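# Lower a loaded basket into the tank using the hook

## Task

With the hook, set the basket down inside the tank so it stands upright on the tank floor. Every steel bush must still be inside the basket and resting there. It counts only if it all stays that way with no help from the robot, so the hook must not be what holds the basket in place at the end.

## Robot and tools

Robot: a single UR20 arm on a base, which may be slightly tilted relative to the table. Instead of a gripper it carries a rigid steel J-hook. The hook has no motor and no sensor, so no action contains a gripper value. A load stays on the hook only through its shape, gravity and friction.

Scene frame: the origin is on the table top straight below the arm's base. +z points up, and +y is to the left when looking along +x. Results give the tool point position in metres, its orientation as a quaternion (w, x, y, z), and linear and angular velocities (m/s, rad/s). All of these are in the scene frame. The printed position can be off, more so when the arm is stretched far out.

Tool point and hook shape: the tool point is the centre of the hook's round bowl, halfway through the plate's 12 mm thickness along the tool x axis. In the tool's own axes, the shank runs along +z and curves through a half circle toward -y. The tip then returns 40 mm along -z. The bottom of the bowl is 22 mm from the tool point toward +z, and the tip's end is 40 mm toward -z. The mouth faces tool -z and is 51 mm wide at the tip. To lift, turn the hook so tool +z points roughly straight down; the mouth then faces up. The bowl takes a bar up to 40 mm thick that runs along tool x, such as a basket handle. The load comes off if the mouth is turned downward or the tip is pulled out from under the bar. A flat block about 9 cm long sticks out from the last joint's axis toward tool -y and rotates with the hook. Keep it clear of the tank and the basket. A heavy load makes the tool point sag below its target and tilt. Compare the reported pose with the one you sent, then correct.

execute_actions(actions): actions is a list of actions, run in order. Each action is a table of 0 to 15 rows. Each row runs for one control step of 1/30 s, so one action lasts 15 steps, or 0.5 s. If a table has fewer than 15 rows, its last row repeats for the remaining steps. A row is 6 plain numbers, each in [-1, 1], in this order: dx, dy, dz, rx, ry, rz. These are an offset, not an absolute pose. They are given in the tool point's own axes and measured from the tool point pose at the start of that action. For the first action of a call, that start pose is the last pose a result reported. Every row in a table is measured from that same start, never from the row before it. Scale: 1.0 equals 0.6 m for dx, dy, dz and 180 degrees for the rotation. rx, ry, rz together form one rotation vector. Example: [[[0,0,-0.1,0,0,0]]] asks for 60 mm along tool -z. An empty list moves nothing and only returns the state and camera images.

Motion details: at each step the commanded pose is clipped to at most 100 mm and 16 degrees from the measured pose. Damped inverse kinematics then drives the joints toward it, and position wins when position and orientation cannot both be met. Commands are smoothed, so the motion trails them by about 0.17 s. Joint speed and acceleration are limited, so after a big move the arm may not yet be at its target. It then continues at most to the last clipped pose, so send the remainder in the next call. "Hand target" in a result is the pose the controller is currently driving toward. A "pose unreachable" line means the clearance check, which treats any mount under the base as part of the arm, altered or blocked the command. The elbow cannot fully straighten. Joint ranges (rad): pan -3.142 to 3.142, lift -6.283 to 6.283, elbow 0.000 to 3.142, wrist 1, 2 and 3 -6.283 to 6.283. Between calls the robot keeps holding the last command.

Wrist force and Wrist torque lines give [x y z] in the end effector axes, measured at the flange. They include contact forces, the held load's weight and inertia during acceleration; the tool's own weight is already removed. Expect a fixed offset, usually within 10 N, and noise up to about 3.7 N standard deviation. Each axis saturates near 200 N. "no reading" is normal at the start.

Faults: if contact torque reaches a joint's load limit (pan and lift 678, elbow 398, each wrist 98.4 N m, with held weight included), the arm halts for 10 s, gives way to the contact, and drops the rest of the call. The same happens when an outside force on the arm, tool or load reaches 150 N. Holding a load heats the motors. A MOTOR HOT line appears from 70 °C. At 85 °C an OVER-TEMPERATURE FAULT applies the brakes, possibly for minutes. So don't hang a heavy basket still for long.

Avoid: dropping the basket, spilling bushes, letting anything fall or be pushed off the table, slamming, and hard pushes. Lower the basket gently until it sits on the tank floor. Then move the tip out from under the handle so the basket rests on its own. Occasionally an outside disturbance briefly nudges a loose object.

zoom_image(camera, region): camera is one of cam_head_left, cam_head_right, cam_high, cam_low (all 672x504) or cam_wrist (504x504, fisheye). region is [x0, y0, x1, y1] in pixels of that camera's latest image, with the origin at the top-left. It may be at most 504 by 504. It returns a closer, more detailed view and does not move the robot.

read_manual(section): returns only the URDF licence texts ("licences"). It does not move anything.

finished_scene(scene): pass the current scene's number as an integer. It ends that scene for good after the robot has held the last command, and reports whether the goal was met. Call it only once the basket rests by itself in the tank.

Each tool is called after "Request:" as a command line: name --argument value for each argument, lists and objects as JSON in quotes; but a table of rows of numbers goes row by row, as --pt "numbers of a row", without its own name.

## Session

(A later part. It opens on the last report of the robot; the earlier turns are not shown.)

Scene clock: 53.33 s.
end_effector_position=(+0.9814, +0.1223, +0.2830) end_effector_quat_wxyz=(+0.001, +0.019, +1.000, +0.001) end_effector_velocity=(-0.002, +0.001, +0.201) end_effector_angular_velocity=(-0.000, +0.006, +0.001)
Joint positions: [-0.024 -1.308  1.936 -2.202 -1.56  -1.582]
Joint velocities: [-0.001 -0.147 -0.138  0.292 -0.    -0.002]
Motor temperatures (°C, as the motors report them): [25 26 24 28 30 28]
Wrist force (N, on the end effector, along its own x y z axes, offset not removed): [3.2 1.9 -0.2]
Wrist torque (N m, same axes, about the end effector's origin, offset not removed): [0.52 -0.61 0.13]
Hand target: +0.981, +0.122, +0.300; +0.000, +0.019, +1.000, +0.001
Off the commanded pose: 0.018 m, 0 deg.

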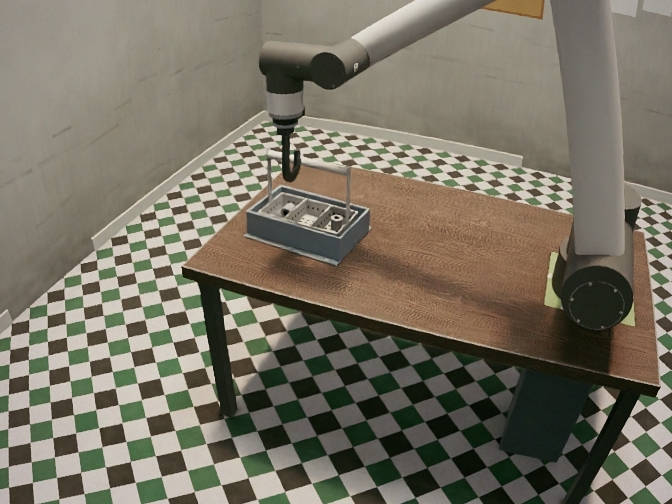

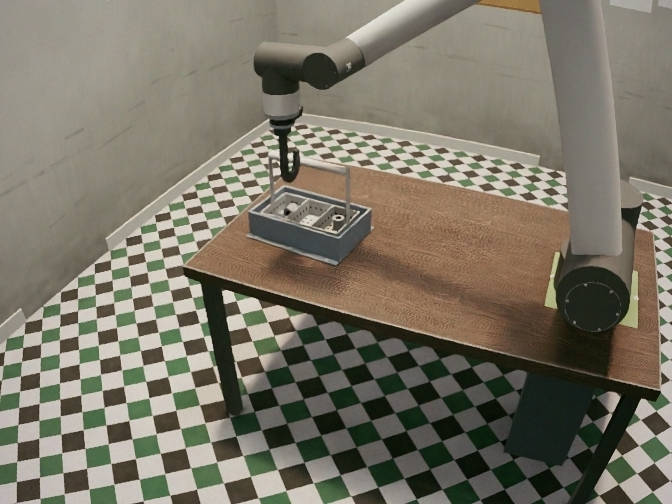

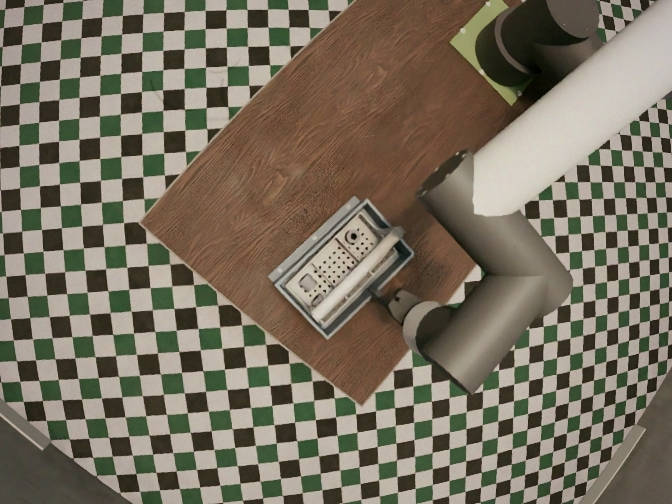

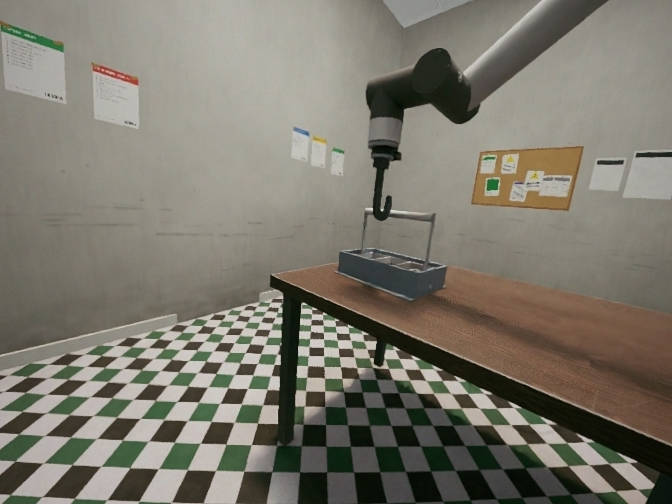

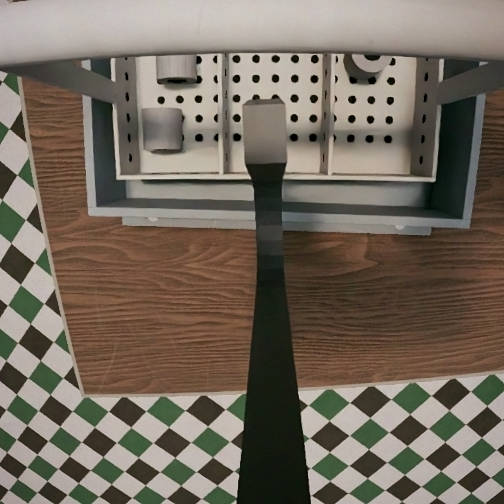

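The hook is clear. Next I'll check that the bushes are at rest by comparing zooms a few seconds apart.

Request:
execute_actions --actions '[]'

Request:
zoom_image --camera "cam_high" --region '[260, 185, 430, 345]'

Request:
zoom_image --camera "cam_wrist" --region '[80, 0, 480, 240]'

Scene clock: 53.47 s.
end_effector_position=(+0.9811, +0.1223, +0.2971) end_effector_quat_wxyz=(+0.000, +0.019, +1.000, +0.001) end_effector_velocity=(-0.002, -0.000, +0.041) end_effector_angular_velocity=(+0.000, +0.006, +0.001)
Joint positions: [-0.024 -1.318  1.926 -2.18  -1.56  -1.582]
Joint velocities: [-0.001 -0.03  -0.03   0.066 -0.    -0.002]
Motor temperatures (°C, as the motors report them): [25 26 24 28 30 28]
Wrist force (N, on the end effector, along its own x y z axes, offset not removed): [3.9 0.0 -0.3]
Wrist torque (N m, same axes, about the end effector's origin, offset not removed): [0.14 -0.89 0.10]
Hand target: +0.981, +0.122, +0.300; +0.000, +0.019, +1.000, +0.001
Off the commanded pose: 0.004 m, 0 deg.

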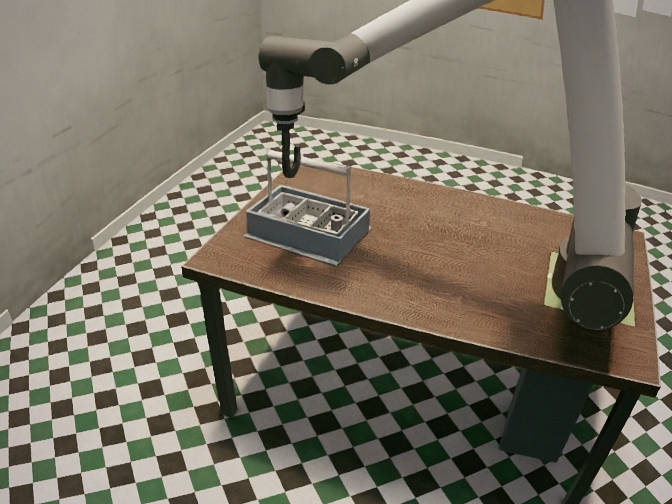

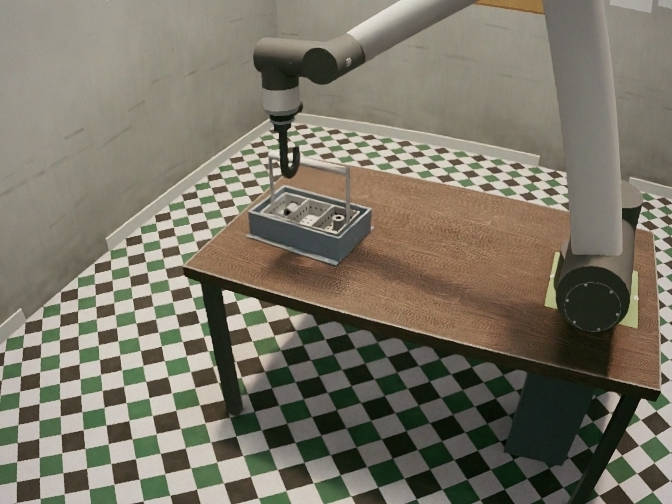

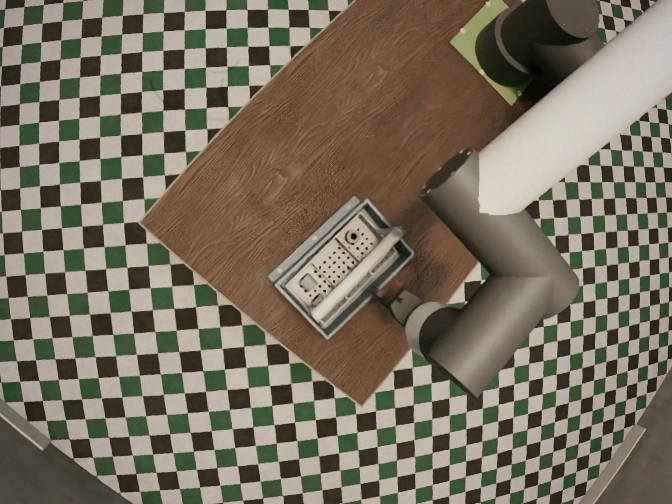

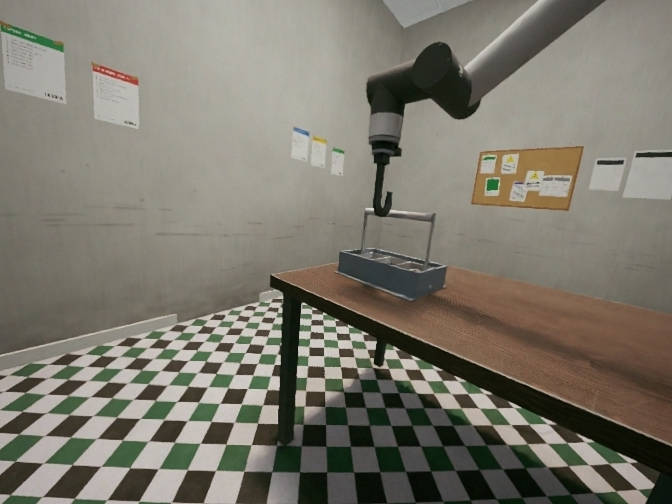

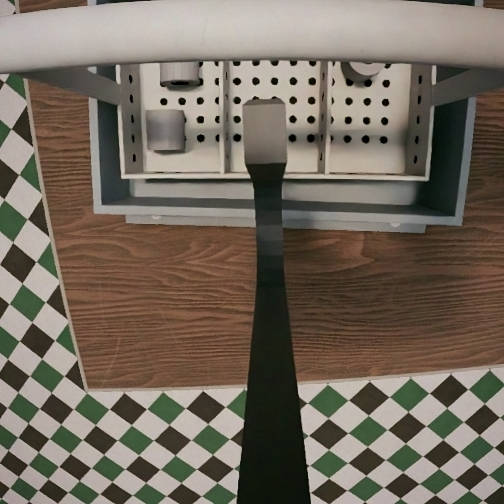

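Region (260, 185, 430, 345) of cam_high's 672x504 image, scaled by 2.965, with more detail than that image has; it fills the top 474 rows of this view, and the rest is white.

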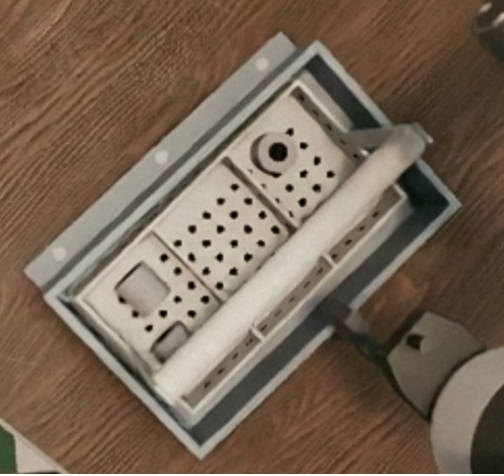

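Region (80, 0, 480, 240) of cam_wrist's 504x504 image, scaled by 1.260, with more detail than that image has; it fills the top 302 rows of this view, and the rest is white.

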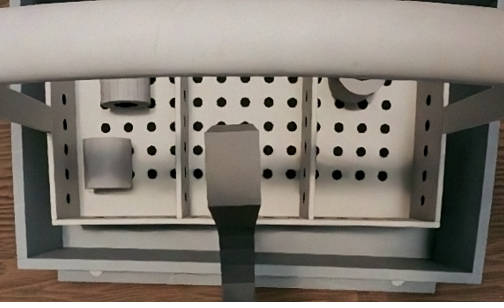

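Holding for a few seconds before comparing. 1 2 3 4 5 6 7 8 9 10 11 12 13 14 15 16 17 18 19 20 21 22 23 24 25 26 27 28 29 30 31 32 33 34 35 36 37 38 39 40 41 42 43 44 45 46 47 48 49 50 51 52 53 54 55 56 57 58 59 60 61 62 63 64 65 66 67 68 69 70 71 72 73 74 75 76 77 78 79 80 81 82 83 84 85 86 87 88 89 90 91 92 93 94 95 96 97 98 99 100 101 102 103 104 105 106 107 108 109 110 111 112 113 114 115 116 117 118 119 120 121 122 123 124 125 126 127 128 129 130 131 132 133 134 135 136 137 138 139 140 141 142 143 144 145 146 147 148 149 150 151 152 153 154 155 156 157 158 159 160 161 162 163 164 165 166 167 168 169 170 171 172 173 174 175 176 177 178 179 180 181 182 183 184 185 186 187 188 189 190 191 192 193 194 195 196 197 198 199 200 201 202 203 204 205 206 207 208 209 210 211 212 213 214 215 216 217 218 219 220 221 222 223 224 225 226 227 228 229 230 231 232 233 234 235 236 237 238 239 240 241 242 243 244 245 246 247 248 249 250 251 252 253 254 255 256 257 258 259 260 261 262 263 264 265 266 267 268 269 270 271 272 273 274 275 276 277 278 279 280 281 282 283 284 285 286 287 288 289 290 291 292 293 294 295 296 297 298 299 300 301 302 303 304 305 306 307 308 309 310 311 312 313 314 315 316 317 318 319 320 321 322 323 324 325 326 327 328 329 330 331 332 333 334 335 336 337 338 339 340 341 342 343 344 345 346 347 348 349 350 351 352 353 354 355 356 357 358 359 360 361 362 363 364 365 366 367 368 369 370 371 372 373 374 375 376 377 378 379 380 381 382 383 384 385 386 387 388 389 390 391 392 393 394 395 396 397 398 399 400 401 402 403 404 405 406 407 408 409 410 411 412 413 414 415 416 417 418 419 420 421 422 423 424 425 426 427 428 429 430 431 432 433 434 435 436 437 438 439 440 441 442 443 444 445 446 447 448 449 450 451 452 453 454 455 456 457 458 459 460 461 462 463 464 465 466 467 468 469 470 471 472 473 474 475 476 477 478 479 480 481 482 483 484 485 486 487 488 489 490 491 492 493 494 495 496 497 498 499 500 501 502 503 504 505 506 507 508 509 510 511 512 513 514 515 516 517 518 519 520 521 522 523 524 525 526 527 528 529 530 531 532 533 534 535 536 537 538 539 540 541 542 543 544 545 546 547 548 549 550 551 552 553 554 555 556 557 558 559 560 561 562 563 564 565 566 567 568 569 570 571 572 573 574 575 576 577 578 579 580 581 582 583 584 585 586 587 588 589 590 591 592 593 594 595 596 597 598 599 600 601 602 603 604 605 606 607 608 609 610 611 612 613 614 615 616 617 618 619 620 621 622 623 624 625 626 627 628 629 630 631 632 633 634 635 636 637 638 639 640 641 642 643 644 645 646 647 648 649 650 651 652 653 654 655 656 657 658 659 660 661 662 663 664 665 666 667 668 669 670 671 672 673 674 675 676 677 678 679 680 681 682 683 684 685 686 687 688 689 690 691 692 693 694 695 696 697 698 699 700 701 702 703 704 705 706 707 708 709 710 711 712 713 714 715 716 717 718 719 720 721 722 723 724 725 726 727 728 729 730 731 732 733 734 735 736 737 738 739 740 741 742 743 744 745 746 747 748 749 750 751 752 753 754 755 756 757 758 759 760 761 762 763 764 765 766 767 768 769 770 771 772 773 774 775 776 777 778 779 780 781 782 783 784 785 786 787 788 789 790 791 792 793 794 795 796 797 798 799 800 801 802 803 804 805 806 807 808 809 810 811 812 813 814 815 816 817 818 819 820 821 822 823 824 825 826 827 828 829 830 831 832 833 834 835 836 837 838 839 840 841 842 843 844 845 846 847 848 849 850 851 852 853 854 855 856 857 858 859 860 861 862 863 864 865 866 867 868 869 870 871 872 873 874 875 876 877 878 879 880 881 882 883 884 885 886 887 888 889 890 891 892 893 894 895 896 897 898 899 900 901 902 903 904 905 906 907 908 909 910 911 912 913 914 915 916 917 918 919 920 921 922 923 924 925 926 927 928 929 930 931 932 933 934 935 936 937 938 939 940 941 942 943 944 945 946 947 948 949 950 951 952 953 954 955 956 957 958 959 960 961 962 963 964 965 966 967 968 969 970 971 972 973 974 975 976 977 978 979 980 981 982 983 984 985 986 987 988 989 990 991 992 993 994 995 996 997 998 999 1000.

Request:
execute_actions --actions '[]'

Request:
zoom_image --camera "cam_high" --region '[260, 185, 430, 345]'

Request:
zoom_image --camera "cam_wrist" --region '[80, 0, 480, 240]'

Scene clock: 54.33 s.
end_effector_position=(+0.9810, +0.1220, +0.3003) end_effector_quat_wxyz=(+0.000, +0.019, +1.000, +0.001) end_effector_velocity=(+0.001, +0.001, +0.001) end_effector_angular_velocity=(+0.000, -0.002, +0.001)
Joint positions: [-0.025 -1.32   1.924 -2.175 -1.56  -1.582]
Joint velocities: [ 0.001 -0.    -0.001 -0.001  0.    -0.   ]
Motor temperatures (°C, as the motors report them): [25 26 24 28 30 28]
Wrist force (N, on the end effector, along its own x y z axes, offset not removed): [1.5 2.9 1.3]
Wrist torque (N m, same axes, about the end effector's origin, offset not removed): [0.69 -0.38 0.18]
Hand target: +0.981, +0.122, +0.300; +0.000, +0.019, +1.000, +0.001
Off the commanded pose: 0.000 m, 0 deg.

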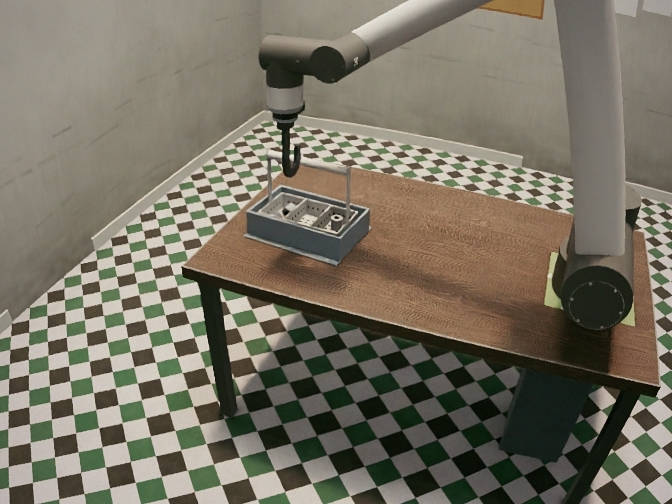

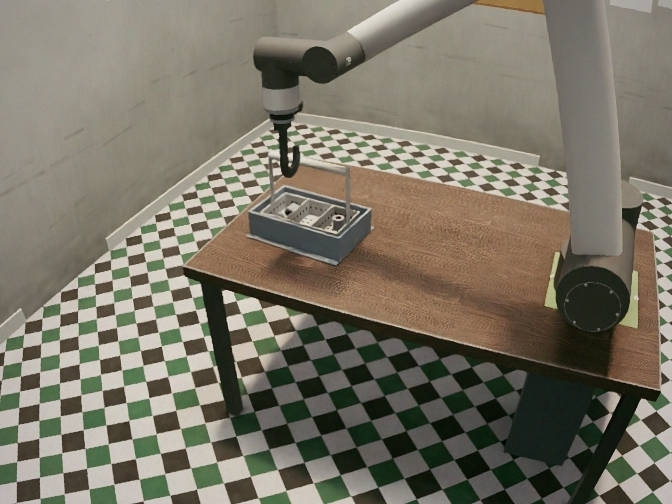

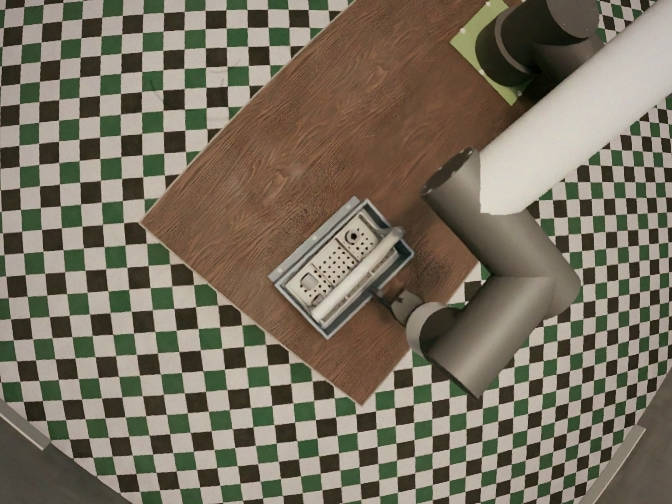

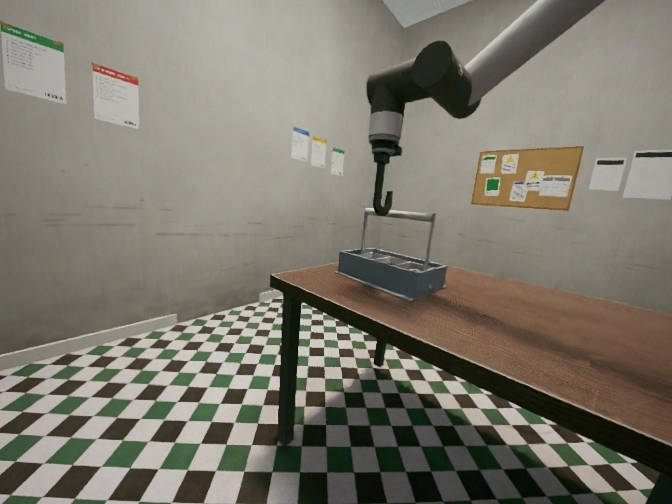

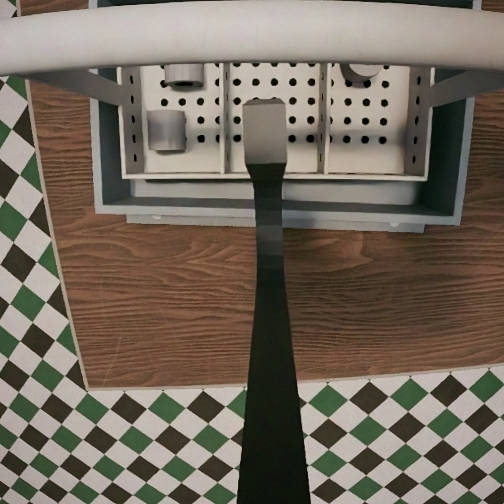

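Region (260, 185, 430, 345) of cam_high's 672x504 image, scaled by 2.965, with more detail than that image has; it fills the top 474 rows of this view, and the rest is white.

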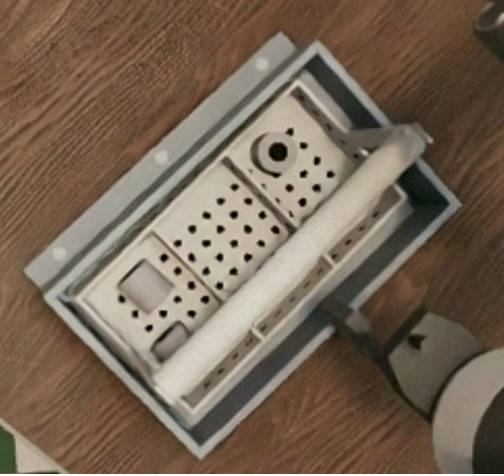

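Region (80, 0, 480, 240) of cam_wrist's 504x504 image, scaled by 1.260, with more detail than that image has; it fills the top 302 rows of this view, and the rest is white.

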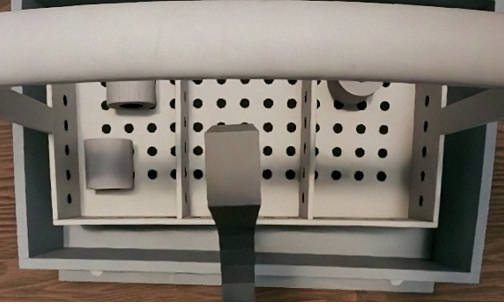

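The lying bushes are still rolling. Waiting longer. 1001 1002 1003 1004 1005 1006 1007 1008 1009 1010 1011 1012 1013 1014 1015 1016 1017 1018 1019 1020 1021 1022 1023 1024 1025 1026 1027 1028 1029 1030 1031 1032 1033 1034 1035 1036 1037 1038 1039 1040 1041 1042 1043 1044 1045 1046 1047 1048 1049 1050 1051 1052 1053 1054 1055 1056 1057 1058 1059 1060 1061 1062 1063 1064 1065 1066 1067 1068 1069 1070 1071 1072 1073 1074 1075 1076 1077 1078 1079 1080 1081 1082 1083 1084 1085 1086 1087 1088 1089 1090 1091 1092 1093 1094 1095 1096 1097 1098 1099 1100 1101 1102 1103 1104 1105 1106 1107 1108 1109 1110 1111 1112 1113 1114 1115 1116 1117 1118 1119 1120 1121 1122 1123 1124 1125 1126 1127 1128 1129 1130 1131 1132 1133 1134 1135 1136 1137 1138 1139 1140 1141 1142 1143 1144 1145 1146 1147 1148 1149 1150 1151 1152 1153 1154 1155 1156 1157 1158 1159 1160 1161 1162 1163 1164 1165 1166 1167 1168 1169 1170 1171 1172 1173 1174 1175 1176 1177 1178 1179 1180 1181 1182 1183 1184 1185 1186 1187 1188 1189 1190 1191 1192 1193 1194 1195 1196 1197 1198 1199 1200 1201 1202 1203 1204 1205 1206 1207 1208 1209 1210 1211 1212 1213 1214 1215 1216 1217 1218 1219 1220 1221 1222 1223 1224 1225 1226 1227 1228 1229 1230 1231 1232 1233 1234 1235 1236 1237 1238 1239 1240 1241 1242 1243 1244 1245 1246 1247 1248 1249 1250 1251 1252 1253 1254 1255 1256 1257 1258 1259 1260 1261 1262 1263 1264 1265 1266 1267 1268 1269 1270 1271 1272 1273 1274 1275 1276 1277 1278 1279 1280 1281 1282 1283 1284 1285 1286 1287 1288 1289 1290 1291 1292 1293 1294 1295 1296 1297 1298 1299 1300 1301 1302 1303 1304 1305 1306 1307 1308 1309 1310 1311 1312 1313 1314 1315 1316 1317 1318 1319 1320 1321 1322 1323 1324 1325 1326 1327 1328 1329 1330 1331 1332 1333 1334 1335 1336 1337 1338 1339 1340 1341 1342 1343 1344 1345 1346 1347 1348 1349 1350 1351 1352 1353 1354 1355 1356 1357 1358 1359 1360 1361 1362 1363 1364 1365 1366 1367 1368 1369 1370 1371 1372 1373 1374 1375 1376 1377 1378 1379 1380 1381 1382 1383 1384 1385 1386 1387 1388 1389 1390 1391 1392 1393 1394 1395 1396 1397 1398 1399 1400 1401 1402 1403 1404 1405 1406 1407 1408 1409 1410 1411 1412 1413 1414 1415 1416 1417 1418 1419 1420 1421 1422 1423 1424 1425 1426 1427 1428 1429 1430 1431 1432 1433 1434 1435 1436 1437 1438 1439 1440 1441 1442 1443 1444 1445 1446 1447 1448 1449 1450 1451 1452 1453 1454 1455 1456 1457 1458 1459 1460 1461 1462 1463 1464 1465 1466 1467 1468 1469 1470 1471 1472 1473 1474 1475 1476 1477 1478 1479 1480 1481 1482 1483 1484 1485 1486 1487 1488 1489 1490 1491 1492 1493 1494 1495 1496 1497 1498 1499 1500 1501 1502 1503 1504 1505 1506 1507 1508 1509 1510 1511 1512 1513 1514 1515 1516 1517 1518 1519 1520 1521 1522 1523 1524 1525 1526 1527 1528 1529 1530 1531 1532 1533 1534 1535 1536 1537 1538 1539 1540 1541 1542 1543 1544 1545 1546 1547 1548 1549 1550 1551 1552 1553 1554 1555 1556 1557 1558 1559 1560 1561 1562 1563 1564 1565 1566 1567 1568 1569 1570 1571 1572 1573 1574 1575 1576 1577 1578 1579 1580 1581 1582 1583 1584 1585 1586 1587 1588 1589 1590 1591 1592 1593 1594 1595 1596 1597 1598 1599 1600 1601 1602 1603 1604 1605 1606 1607 1608 1609 1610 1611 1612 1613 1614 1615 1616 1617 1618 1619 1620 1621 1622 1623 1624 1625 1626 1627 1628 1629 1630 1631 1632 1633 1634 1635 1636 1637 1638 1639 1640 1641 1642 1643 1644 1645 1646 1647 1648 1649 1650 1651 1652 1653 1654 1655 1656 1657 1658 1659 1660 1661 1662 1663 1664 1665 1666 1667 1668 1669 1670 1671 1672 1673 1674 1675 1676 1677 1678 1679 1680 1681 1682 1683 1684 1685 1686 1687 1688 1689 1690 1691 1692 1693 1694 1695 1696 1697 1698 1699 1700 1701 1702 1703 1704 1705 1706 1707 1708 1709 1710 1711 1712 1713 1714 1715 1716 1717 1718 1719 1720 1721 1722 1723 1724 1725 1726 1727 1728 1729 1730 1731 1732 1733 1734 1735 1736 1737 1738 1739 1740 1741 1742 1743 1744 1745 1746 1747 1748 1749 1750 1751 1752 1753 1754 1755 1756 1757 1758 1759 1760 1761 1762 1763 1764 1765 1766 1767 1768 1769 1770 1771 1772 1773 1774 1775 1776 1777 1778 1779 1780 1781 1782 1783 1784 1785 1786 1787 1788 1789 1790 1791 1792 1793 1794 1795 1796 1797 1798 1799 1800 1801 1802 1803 1804 1805 1806 1807 1808 1809 1810 1811 1812 1813 1814 1815 1816 1817 1818 1819 1820 1821 1822 1823 1824 1825 1826 1827 1828 1829 1830 1831 1832 1833 1834 1835 1836 1837 1838 1839 1840 1841 1842 1843 1844 1845 1846 1847 1848 1849 1850 1851 1852 1853 1854 1855 1856 1857 1858 1859 1860 1861 1862 1863 1864 1865 1866 1867 1868 1869 1870 1871 1872 1873 1874 1875 1876 1877 1878 1879 1880 1881 1882 1883 1884 1885 1886 1887 1888 1889 1890 1891 1892 1893 1894 1895 1896 1897 1898 1899 1900 1901 1902 1903 1904 1905 1906 1907 1908 1909 1910 1911 1912 1913 1914 1915 1916 1917 1918 1919 1920 1921 1922 1923 1924 1925 1926 1927 1928 1929 1930 1931 1932 1933 1934 1935 1936 1937 1938 1939 1940 1941 1942 1943 1944 1945 1946 1947 1948 1949 1950 1951 1952 1953 1954 1955 1956 1957 1958 1959 1960 1961 1962 1963 1964 1965 1966 1967 1968 1969 1970 1971 1972 1973 1974 1975 1976 1977 1978 1979 1980 1981 1982 1983 1984 1985 1986 1987 1988 1989 1990 1991 1992 1993 1994 1995 1996 1997 1998 1999 2000.

Request:
execute_actions --actions '[]'

Request:
zoom_image --camera "cam_wrist" --region '[110, 40, 260, 190]'

Scene clock: 55.70 s.
end_effector_position=(+0.9810, +0.1220, +0.3003) end_effector_quat_wxyz=(+0.000, +0.019, +1.000, +0.001) end_effector_velocity=(+0.001, -0.000, +0.000) end_effector_angular_velocity=(-0.000, -0.002, -0.000)
Joint positions: [-0.025 -1.32   1.924 -2.175 -1.56  -1.582]
Joint velocities: [-0.    -0.     0.001 -0.003 -0.     0.   ]
Motor temperatures (°C, as the motors report them): [25 26 24 28 30 28]
Wrist force (N, on the end effector, along its own x y z axes, offset not removed): [4.3 2.7 3.7]
Wrist torque (N m, same axes, about the end effector's origin, offset not removed): [0.84 -0.90 0.11]
Hand target: +0.981, +0.122, +0.300; +0.000, +0.019, +1.000, +0.001
Off the commanded pose: 0.000 m, 0 deg.

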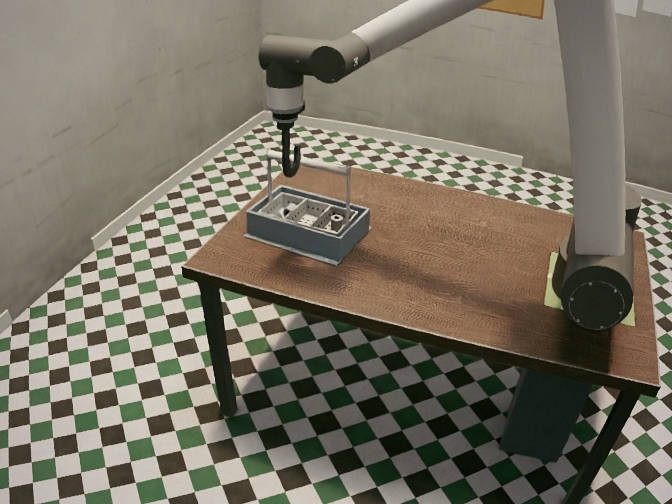

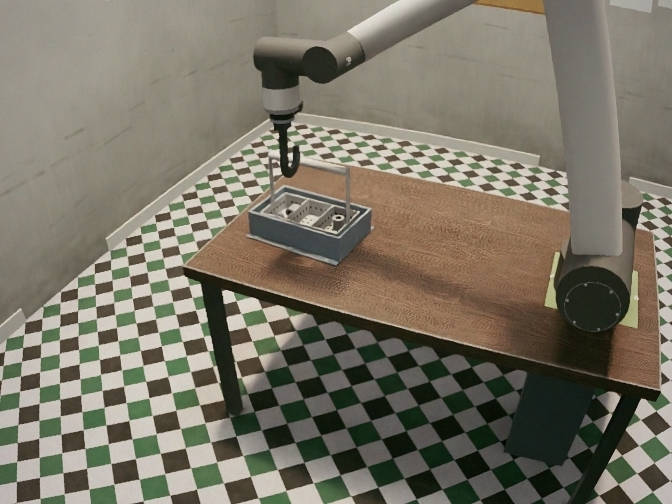

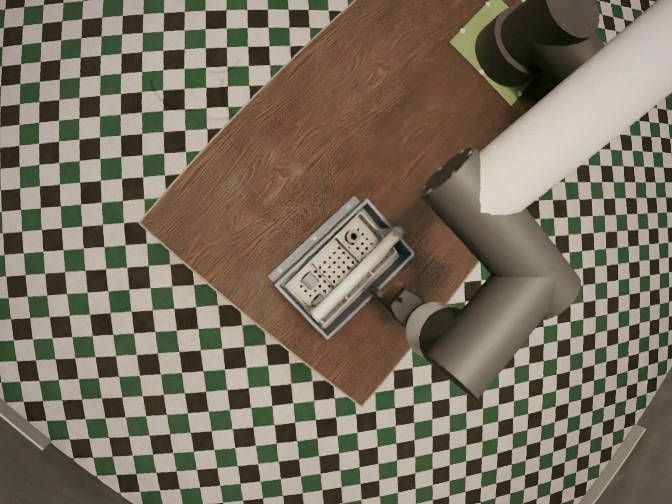

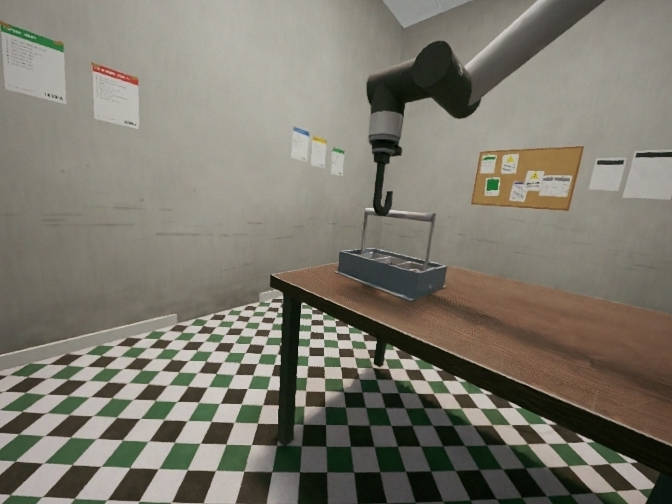

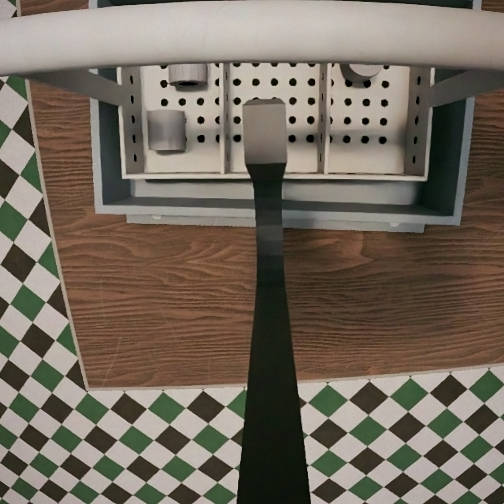

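Region (110, 40, 260, 190) of cam_wrist's 504x504 image, scaled by 3.360, with more detail than that image has.

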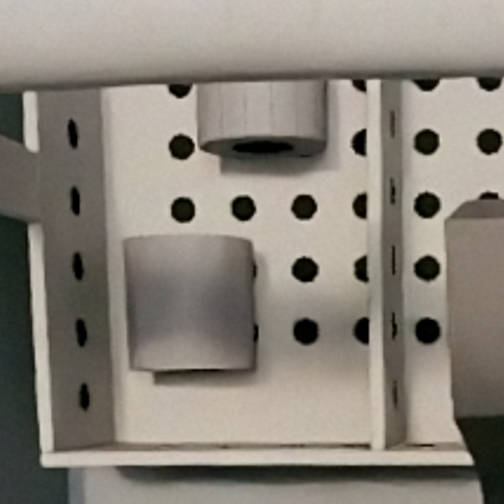

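Still rolling slowly, so I'll keep waiting. 1 2 3 4 5 6 7 8 9 10 11 12 13 14 15 16 17 18 19 20 21 22 23 24 25 26 27 28 29 30 31 32 33 34 35 36 37 38 39 40 41 42 43 44 45 46 47 48 49 50 51 52 53 54 55 56 57 58 59 60 61 62 63 64 65 66 67 68 69 70 71 72 73 74 75 76 77 78 79 80 81 82 83 84 85 86 87 88 89 90 91 92 93 94 95 96 97 98 99 100 101 102 103 104 105 106 107 108 109 110 111 112 113 114 115 116 117 118 119 120 121 122 123 124 125 126 127 128 129 130 131 132 133 134 135 136 137 138 139 140 141 142 143 144 145 146 147 148 149 150 151 152 153 154 155 156 157 158 159 160 161 162 163 164 165 166 167 168 169 170 171 172 173 174 175 176 177 178 179 180 181 182 183 184 185 186 187 188 189 190 191 192 193 194 195 196 197 198 199 200 201 202 203 204 205 206 207 208 209 210 211 212 213 214 215 216 217 218 219 220 221 222 223 224 225 226 227 228 229 230 231 232 233 234 235 236 237 238 239 240 241 242 243 244 245 246 247 248 249 250 251 252 253 254 255 256 257 258 259 260 261 262 263 264 265 266 267 268 269 270 271 272 273 274 275 276 277 278 279 280 281 282 283 284 285 286 287 288 289 290 291 292 293 294 295 296 297 298 299 300 301 302 303 304 305 306 307 308 309 310 311 312 313 314 315 316 317 318 319 320 321 322 323 324 325 326 327 328 329 330 331 332 333 334 335 336 337 338 339 340 341 342 343 344 345 346 347 348 349 350 351 352 353 354 355 356 357 358 359 360 361 362 363 364 365 366 367 368 369 370 371 372 373 374 375 376 377 378 379 380 381 382 383 384 385 386 387 388 389 390 391 392 393 394 395 396 397 398 399 400 401 402 403 404 405 406 407 408 409 410 411 412 413 414 415 416 417 418 419 420 421 422 423 424 425 426 427 428 429 430 431 432 433 434 435 436 437 438 439 440 441 442 443 444 445 446 447 448 449 450 451 452 453 454 455 456 457 458 459 460 461 462 463 464 465 466 467 468 469 470 471 472 473 474 475 476 477 478 479 480 481 482 483 484 485 486 487 488 489 490 491 492 493 494 495 496 497 498 499 500 501 502 503 504 505 506 507 508 509 510 511 512 513 514 515 516 517 518 519 520 521 522 523 524 525 526 527 528 529 530 531 532 533 534 535 536 537 538 539 540 541 542 543 544 545 546 547 548 549 550 551 552 553 554 555 556 557 558 559 560 561 562 563 564 565 566 567 568 569 570 571 572 573 574 575 576 577 578 579 580 581 582 583 584 585 586 587 588 589 590 591 592 593 594 595 596 597 598 599 600 601 602 603 604 605 606 607 608 609 610 611 612 613 614 615 616 617 618 619 620 621 622 623 624 625 626 627 628 629 630 631 632 633 634 635 636 637 638 639 640 641 642 643 644 645 646 647 648 649 650 651 652 653 654 655 656 657 658 659 660 661 662 663 664 665 666 667 668 669 670 671 672 673 674 675 676 677 678 679 680 681 682 683 684 685 686 687 688 689 690 691 692 693 694 695 696 697 698 699 700 701 702 703 704 705 706 707 708 709 710 711 712 713 714 715 716 717 718 719 720 721 722 723 724 725 726 727 728 729 730 731 732 733 734 735 736 737 738 739 740 741 742 743 744 745 746 747 748 749 750 751 752 753 754 755 756 757 758 759 760 761 762 763 764 765 766 767 768 769 770 771 772 773 774 775 776 777 778 779 780 781 782 783 784 785 786 787 788 789 790 791 792 793 794 795 796 797 798 799 800 801 802 803 804 805 806 807 808 809 810 811 812 813 814 815 816 817 818 819 820 821 822 823 824 825 826 827 828 829 830 831 832 833 834 835 836 837 838 839 840 841 842 843 844 845 846 847 848 849 850 851 852 853 854 855 856 857 858 859 860 861 862 863 864 865 866 867 868 869 870 871 872 873 874 875 876 877 878 879 880 881 882 883 884 885 886 887 888 889 890 891 892 893 894 895 896 897 898 899 900 901 902 903 904 905 906 907 908 909 910 911 912 913 914 915 916 917 918 919 920 921 922 923 924 925 926 927 928 929 930 931 932 933 934 935 936 937 938 939 940 941 942 943 944 945 946 947 948 949 950 951 952 953 954 955 956 957 958 959 960 961 962 963 964 965 966 967 968 969 970 971 972 973 974 975 976 977 978 979 980 981 982 983 984 985 986 987 988 989 990 991 992 993 994 995 996 997 998 999 1000 1001 1002 1003 1004 1005 1006 1007 1008 1009 1010 1011 1012 1013 1014 1015 1016 1017 1018 1019 1020 1021 1022 1023 1024 1025 1026 1027 1028 1029 1030 1031 1032 1033 1034 1035 1036 1037 1038 1039 1040 1041 1042 1043 1044 1045 1046 1047 1048 1049 1050 1051 1052 1053 1054 1055 1056 1057 1058 1059 1060 1061 1062 1063 1064 1065 1066 1067 1068 1069 1070 1071 1072 1073 1074 1075 1076 1077 1078 1079 1080 1081 1082 1083 1084 1085 1086 1087 1088 1089 1090 1091 1092 1093 1094 1095 1096 1097 1098 1099 1100 1101 1102 1103 1104 1105 1106 1107 1108 1109 1110 1111 1112 1113 1114 1115 1116 1117 1118 1119 1120 1121 1122 1123 1124 1125 1126 1127 1128 1129 1130 1131 1132 1133 1134 1135 1136 1137 1138 1139 1140 1141 1142 1143 1144 1145 1146 1147 1148 1149 1150 1151 1152 1153 1154 1155 1156 1157 1158 1159 1160 1161 1162 1163 1164 1165 1166 1167 1168 1169 1170 1171 1172 1173 1174 1175 1176 1177 1178 1179 1180 1181 1182 1183 1184 1185 1186 1187 1188 1189 1190 1191 1192 1193 1194 1195 1196 1197 1198 1199 1200 1201 1202 1203 1204 1205 1206 1207 1208 1209 1210 1211 1212 1213 1214 1215 1216 1217 1218 1219 1220 1221 1222 1223 1224 1225 1226 1227 1228 1229 1230 1231 1232 1233 1234 1235 1236 1237 1238 1239 1240 1241 1242 1243 1244 1245 1246 1247 1248 1249 1250 1251 1252 1253 1254 1255 1256 1257 1258 1259 1260 1261 1262 1263 1264 1265 1266 1267 1268 1269 1270 1271 1272 1273 1274 1275 1276 1277 1278 1279 1280 1281 1282 1283 1284 1285 1286 1287 1288 1289 1290 1291 1292 1293 1294 1295 1296 1297 1298 1299 1300 1301 1302 1303 1304 1305 1306 1307 1308 1309 1310 1311 1312 1313 1314 1315 1316 1317 1318 1319 1320 1321 1322 1323 1324 1325 1326 1327 1328 1329 1330 1331 1332 1333 1334 1335 1336 1337 1338 1339 1340 1341 1342 1343 1344 1345 1346 1347 1348 1349 1350 1351 1352 1353 1354 1355 1356 1357 1358 1359 1360 1361 1362 1363 1364 1365 1366 1367 1368 1369 1370 1371 1372 1373 1374 1375 1376 1377 1378 1379 1380 1381 1382 1383 1384 1385 1386 1387 1388 1389 1390 1391 1392 1393 1394 1395 1396 1397 1398 1399 1400 1401 1402 1403 1404 1405 1406 1407 1408 1409 1410 1411 1412 1413 1414 1415 1416 1417 1418 1419 1420 1421 1422 1423 1424 1425 1426 1427 1428 1429 1430 1431 1432 1433 1434 1435 1436 1437 1438 1439 1440 1441 1442 1443 1444 1445 1446 1447 1448 1449 1450 1451 1452 1453 1454 1455 1456 1457 1458 1459 1460 1461 1462 1463 1464 1465 1466 1467 1468 1469 1470 1471 1472 1473 1474 1475 1476 1477 1478 1479 1480 1481 1482 1483 1484 1485 1486 1487 1488 1489 1490 1491 1492 1493 1494 1495 1496 1497 1498 1499 1500.

Request:
execute_actions --actions '[]'

Request:
zoom_image --camera "cam_wrist" --region '[110, 40, 260, 190]'

Scene clock: 57.07 s.
end_effector_position=(+0.9810, +0.1220, +0.3003) end_effector_quat_wxyz=(+0.000, +0.019, +1.000, +0.001) end_effector_velocity=(-0.001, +0.000, -0.000) end_effector_angular_velocity=(-0.000, +0.001, +0.001)
Joint positions: [-0.025 -1.32   1.924 -2.175 -1.56  -1.582]
Joint velocities: [ 0.    -0.001  0.001  0.    -0.    -0.   ]
Motor temperatures (°C, as the motors report them): [25 26 24 28 30 28]
Wrist force (N, on the end effector, along its own x y z axes, offset not removed): [1.9 3.7 2.0]
Wrist torque (N m, same axes, about the end effector's origin, offset not removed): [0.90 -0.34 0.25]
Hand target: +0.981, +0.122, +0.300; +0.000, +0.019, +1.000, +0.001
Off the commanded pose: 0.000 m, 0 deg.

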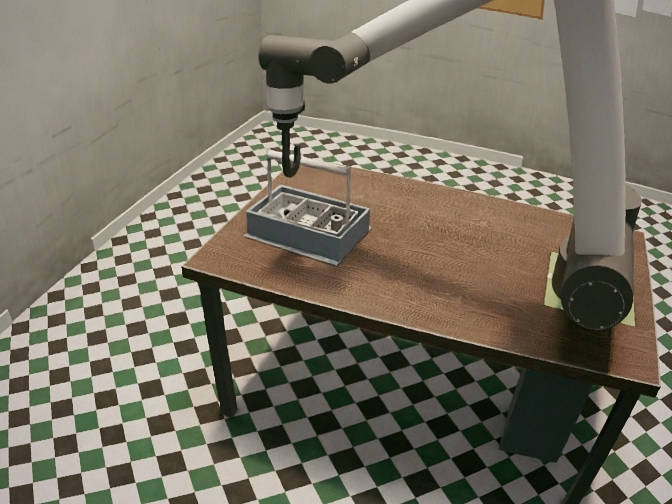

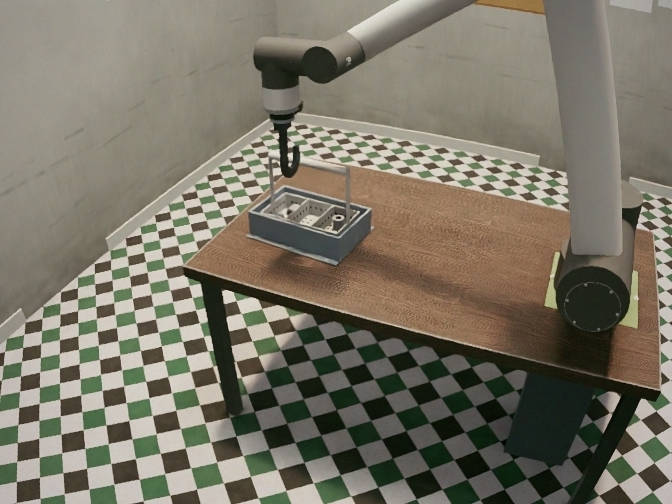

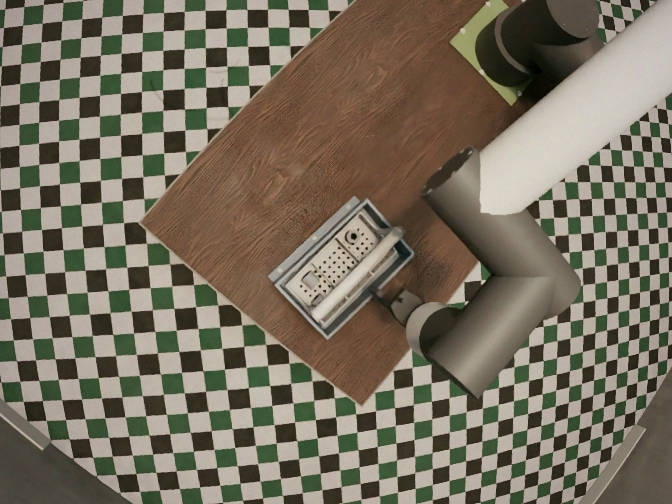

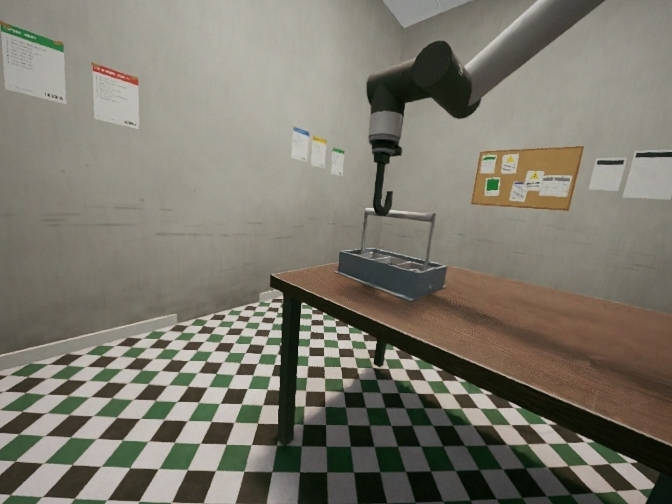

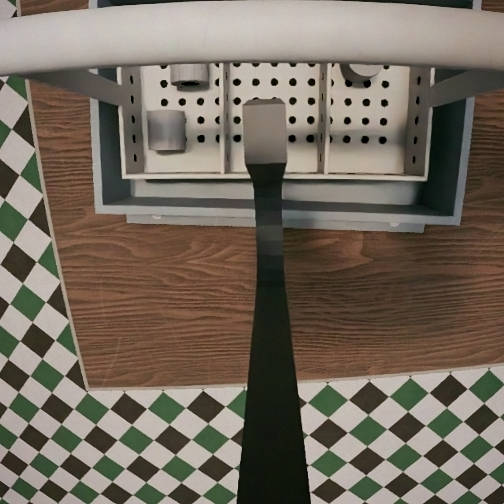

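Region (110, 40, 260, 190) of cam_wrist's 504x504 image, scaled by 3.360, with more detail than that image has.

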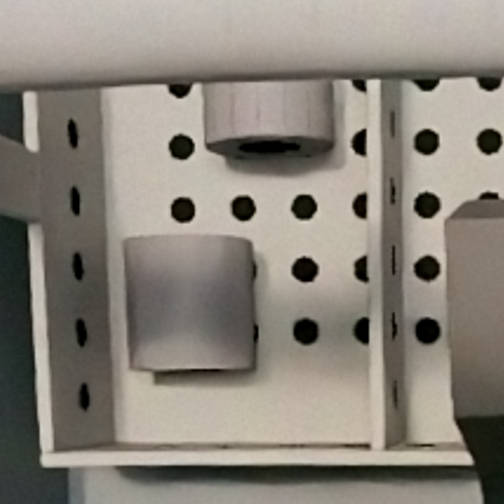

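Request:
execute_actions --actions '[]'

Request:
zoom_image --camera "cam_wrist" --region '[110, 40, 260, 190]'

Scene clock: 57.50 s.
end_effector_position=(+0.9810, +0.1220, +0.3003) end_effector_quat_wxyz=(+0.000, +0.019, +1.000, +0.001) end_effector_velocity=(+0.001, +0.000, +0.001) end_effector_angular_velocity=(-0.000, -0.001, +0.001)
Joint positions: [-0.025 -1.32   1.924 -2.175 -1.56  -1.582]
Joint velocities: [ 0.001 -0.    -0.001  0.001 -0.    -0.   ]
Motor temperatures (°C, as the motors report them): [25 26 24 28 30 28]
Wrist force (N, on the end effector, along its own x y z axes, offset not removed): [3.7 1.9 5.0]
Wrist torque (N m, same axes, about the end effector's origin, offset not removed): [0.70 -0.68 0.14]
Hand target: +0.981, +0.122, +0.300; +0.000, +0.019, +1.000, +0.001
Off the commanded pose: 0.000 m, 0 deg.

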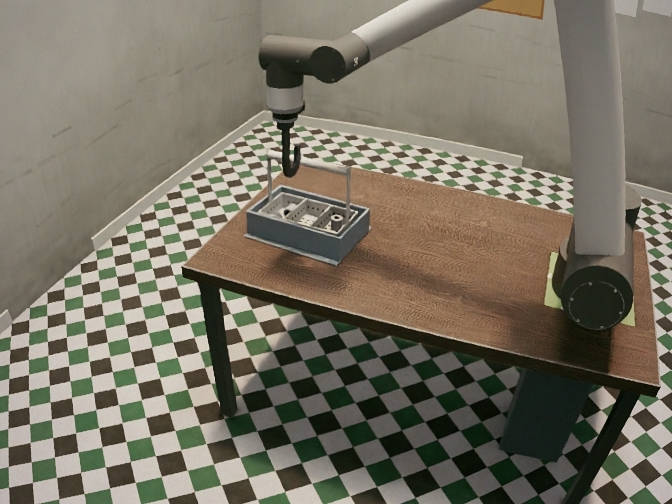

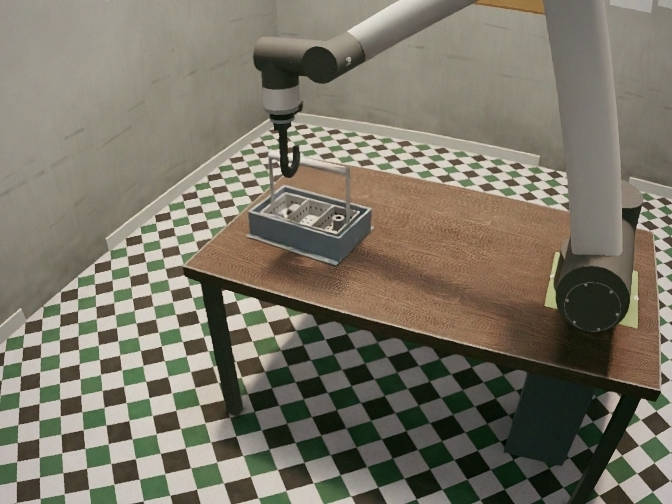

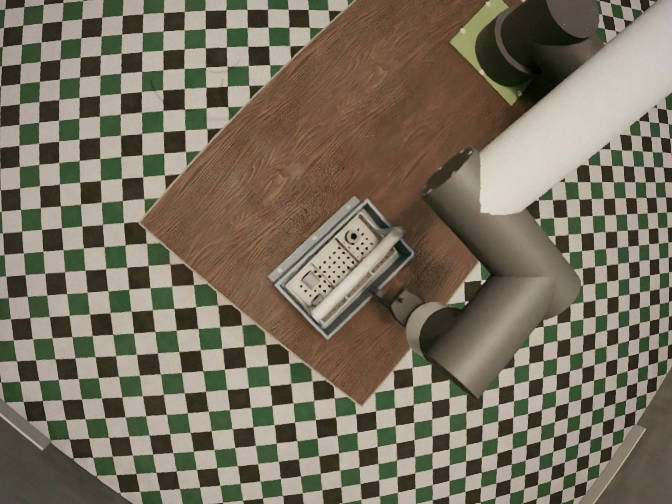

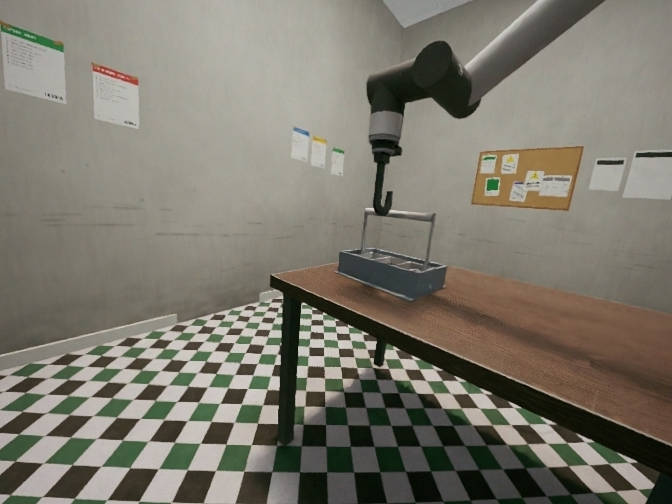

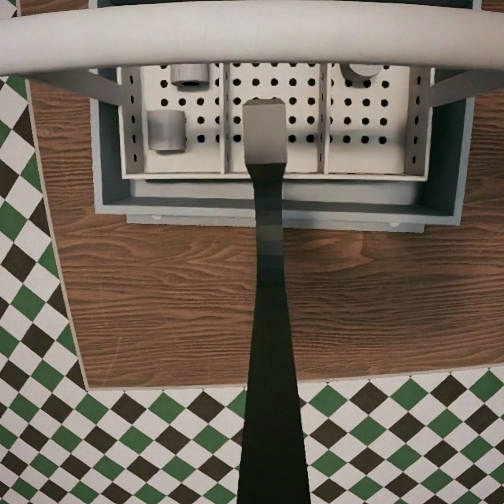

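Region (110, 40, 260, 190) of cam_wrist's 504x504 image, scaled by 3.360, with more detail than that image has.

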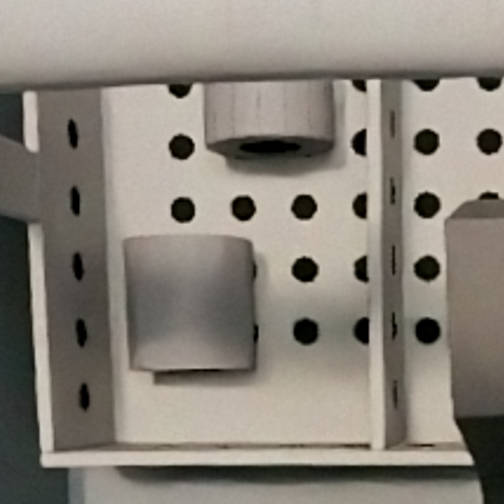

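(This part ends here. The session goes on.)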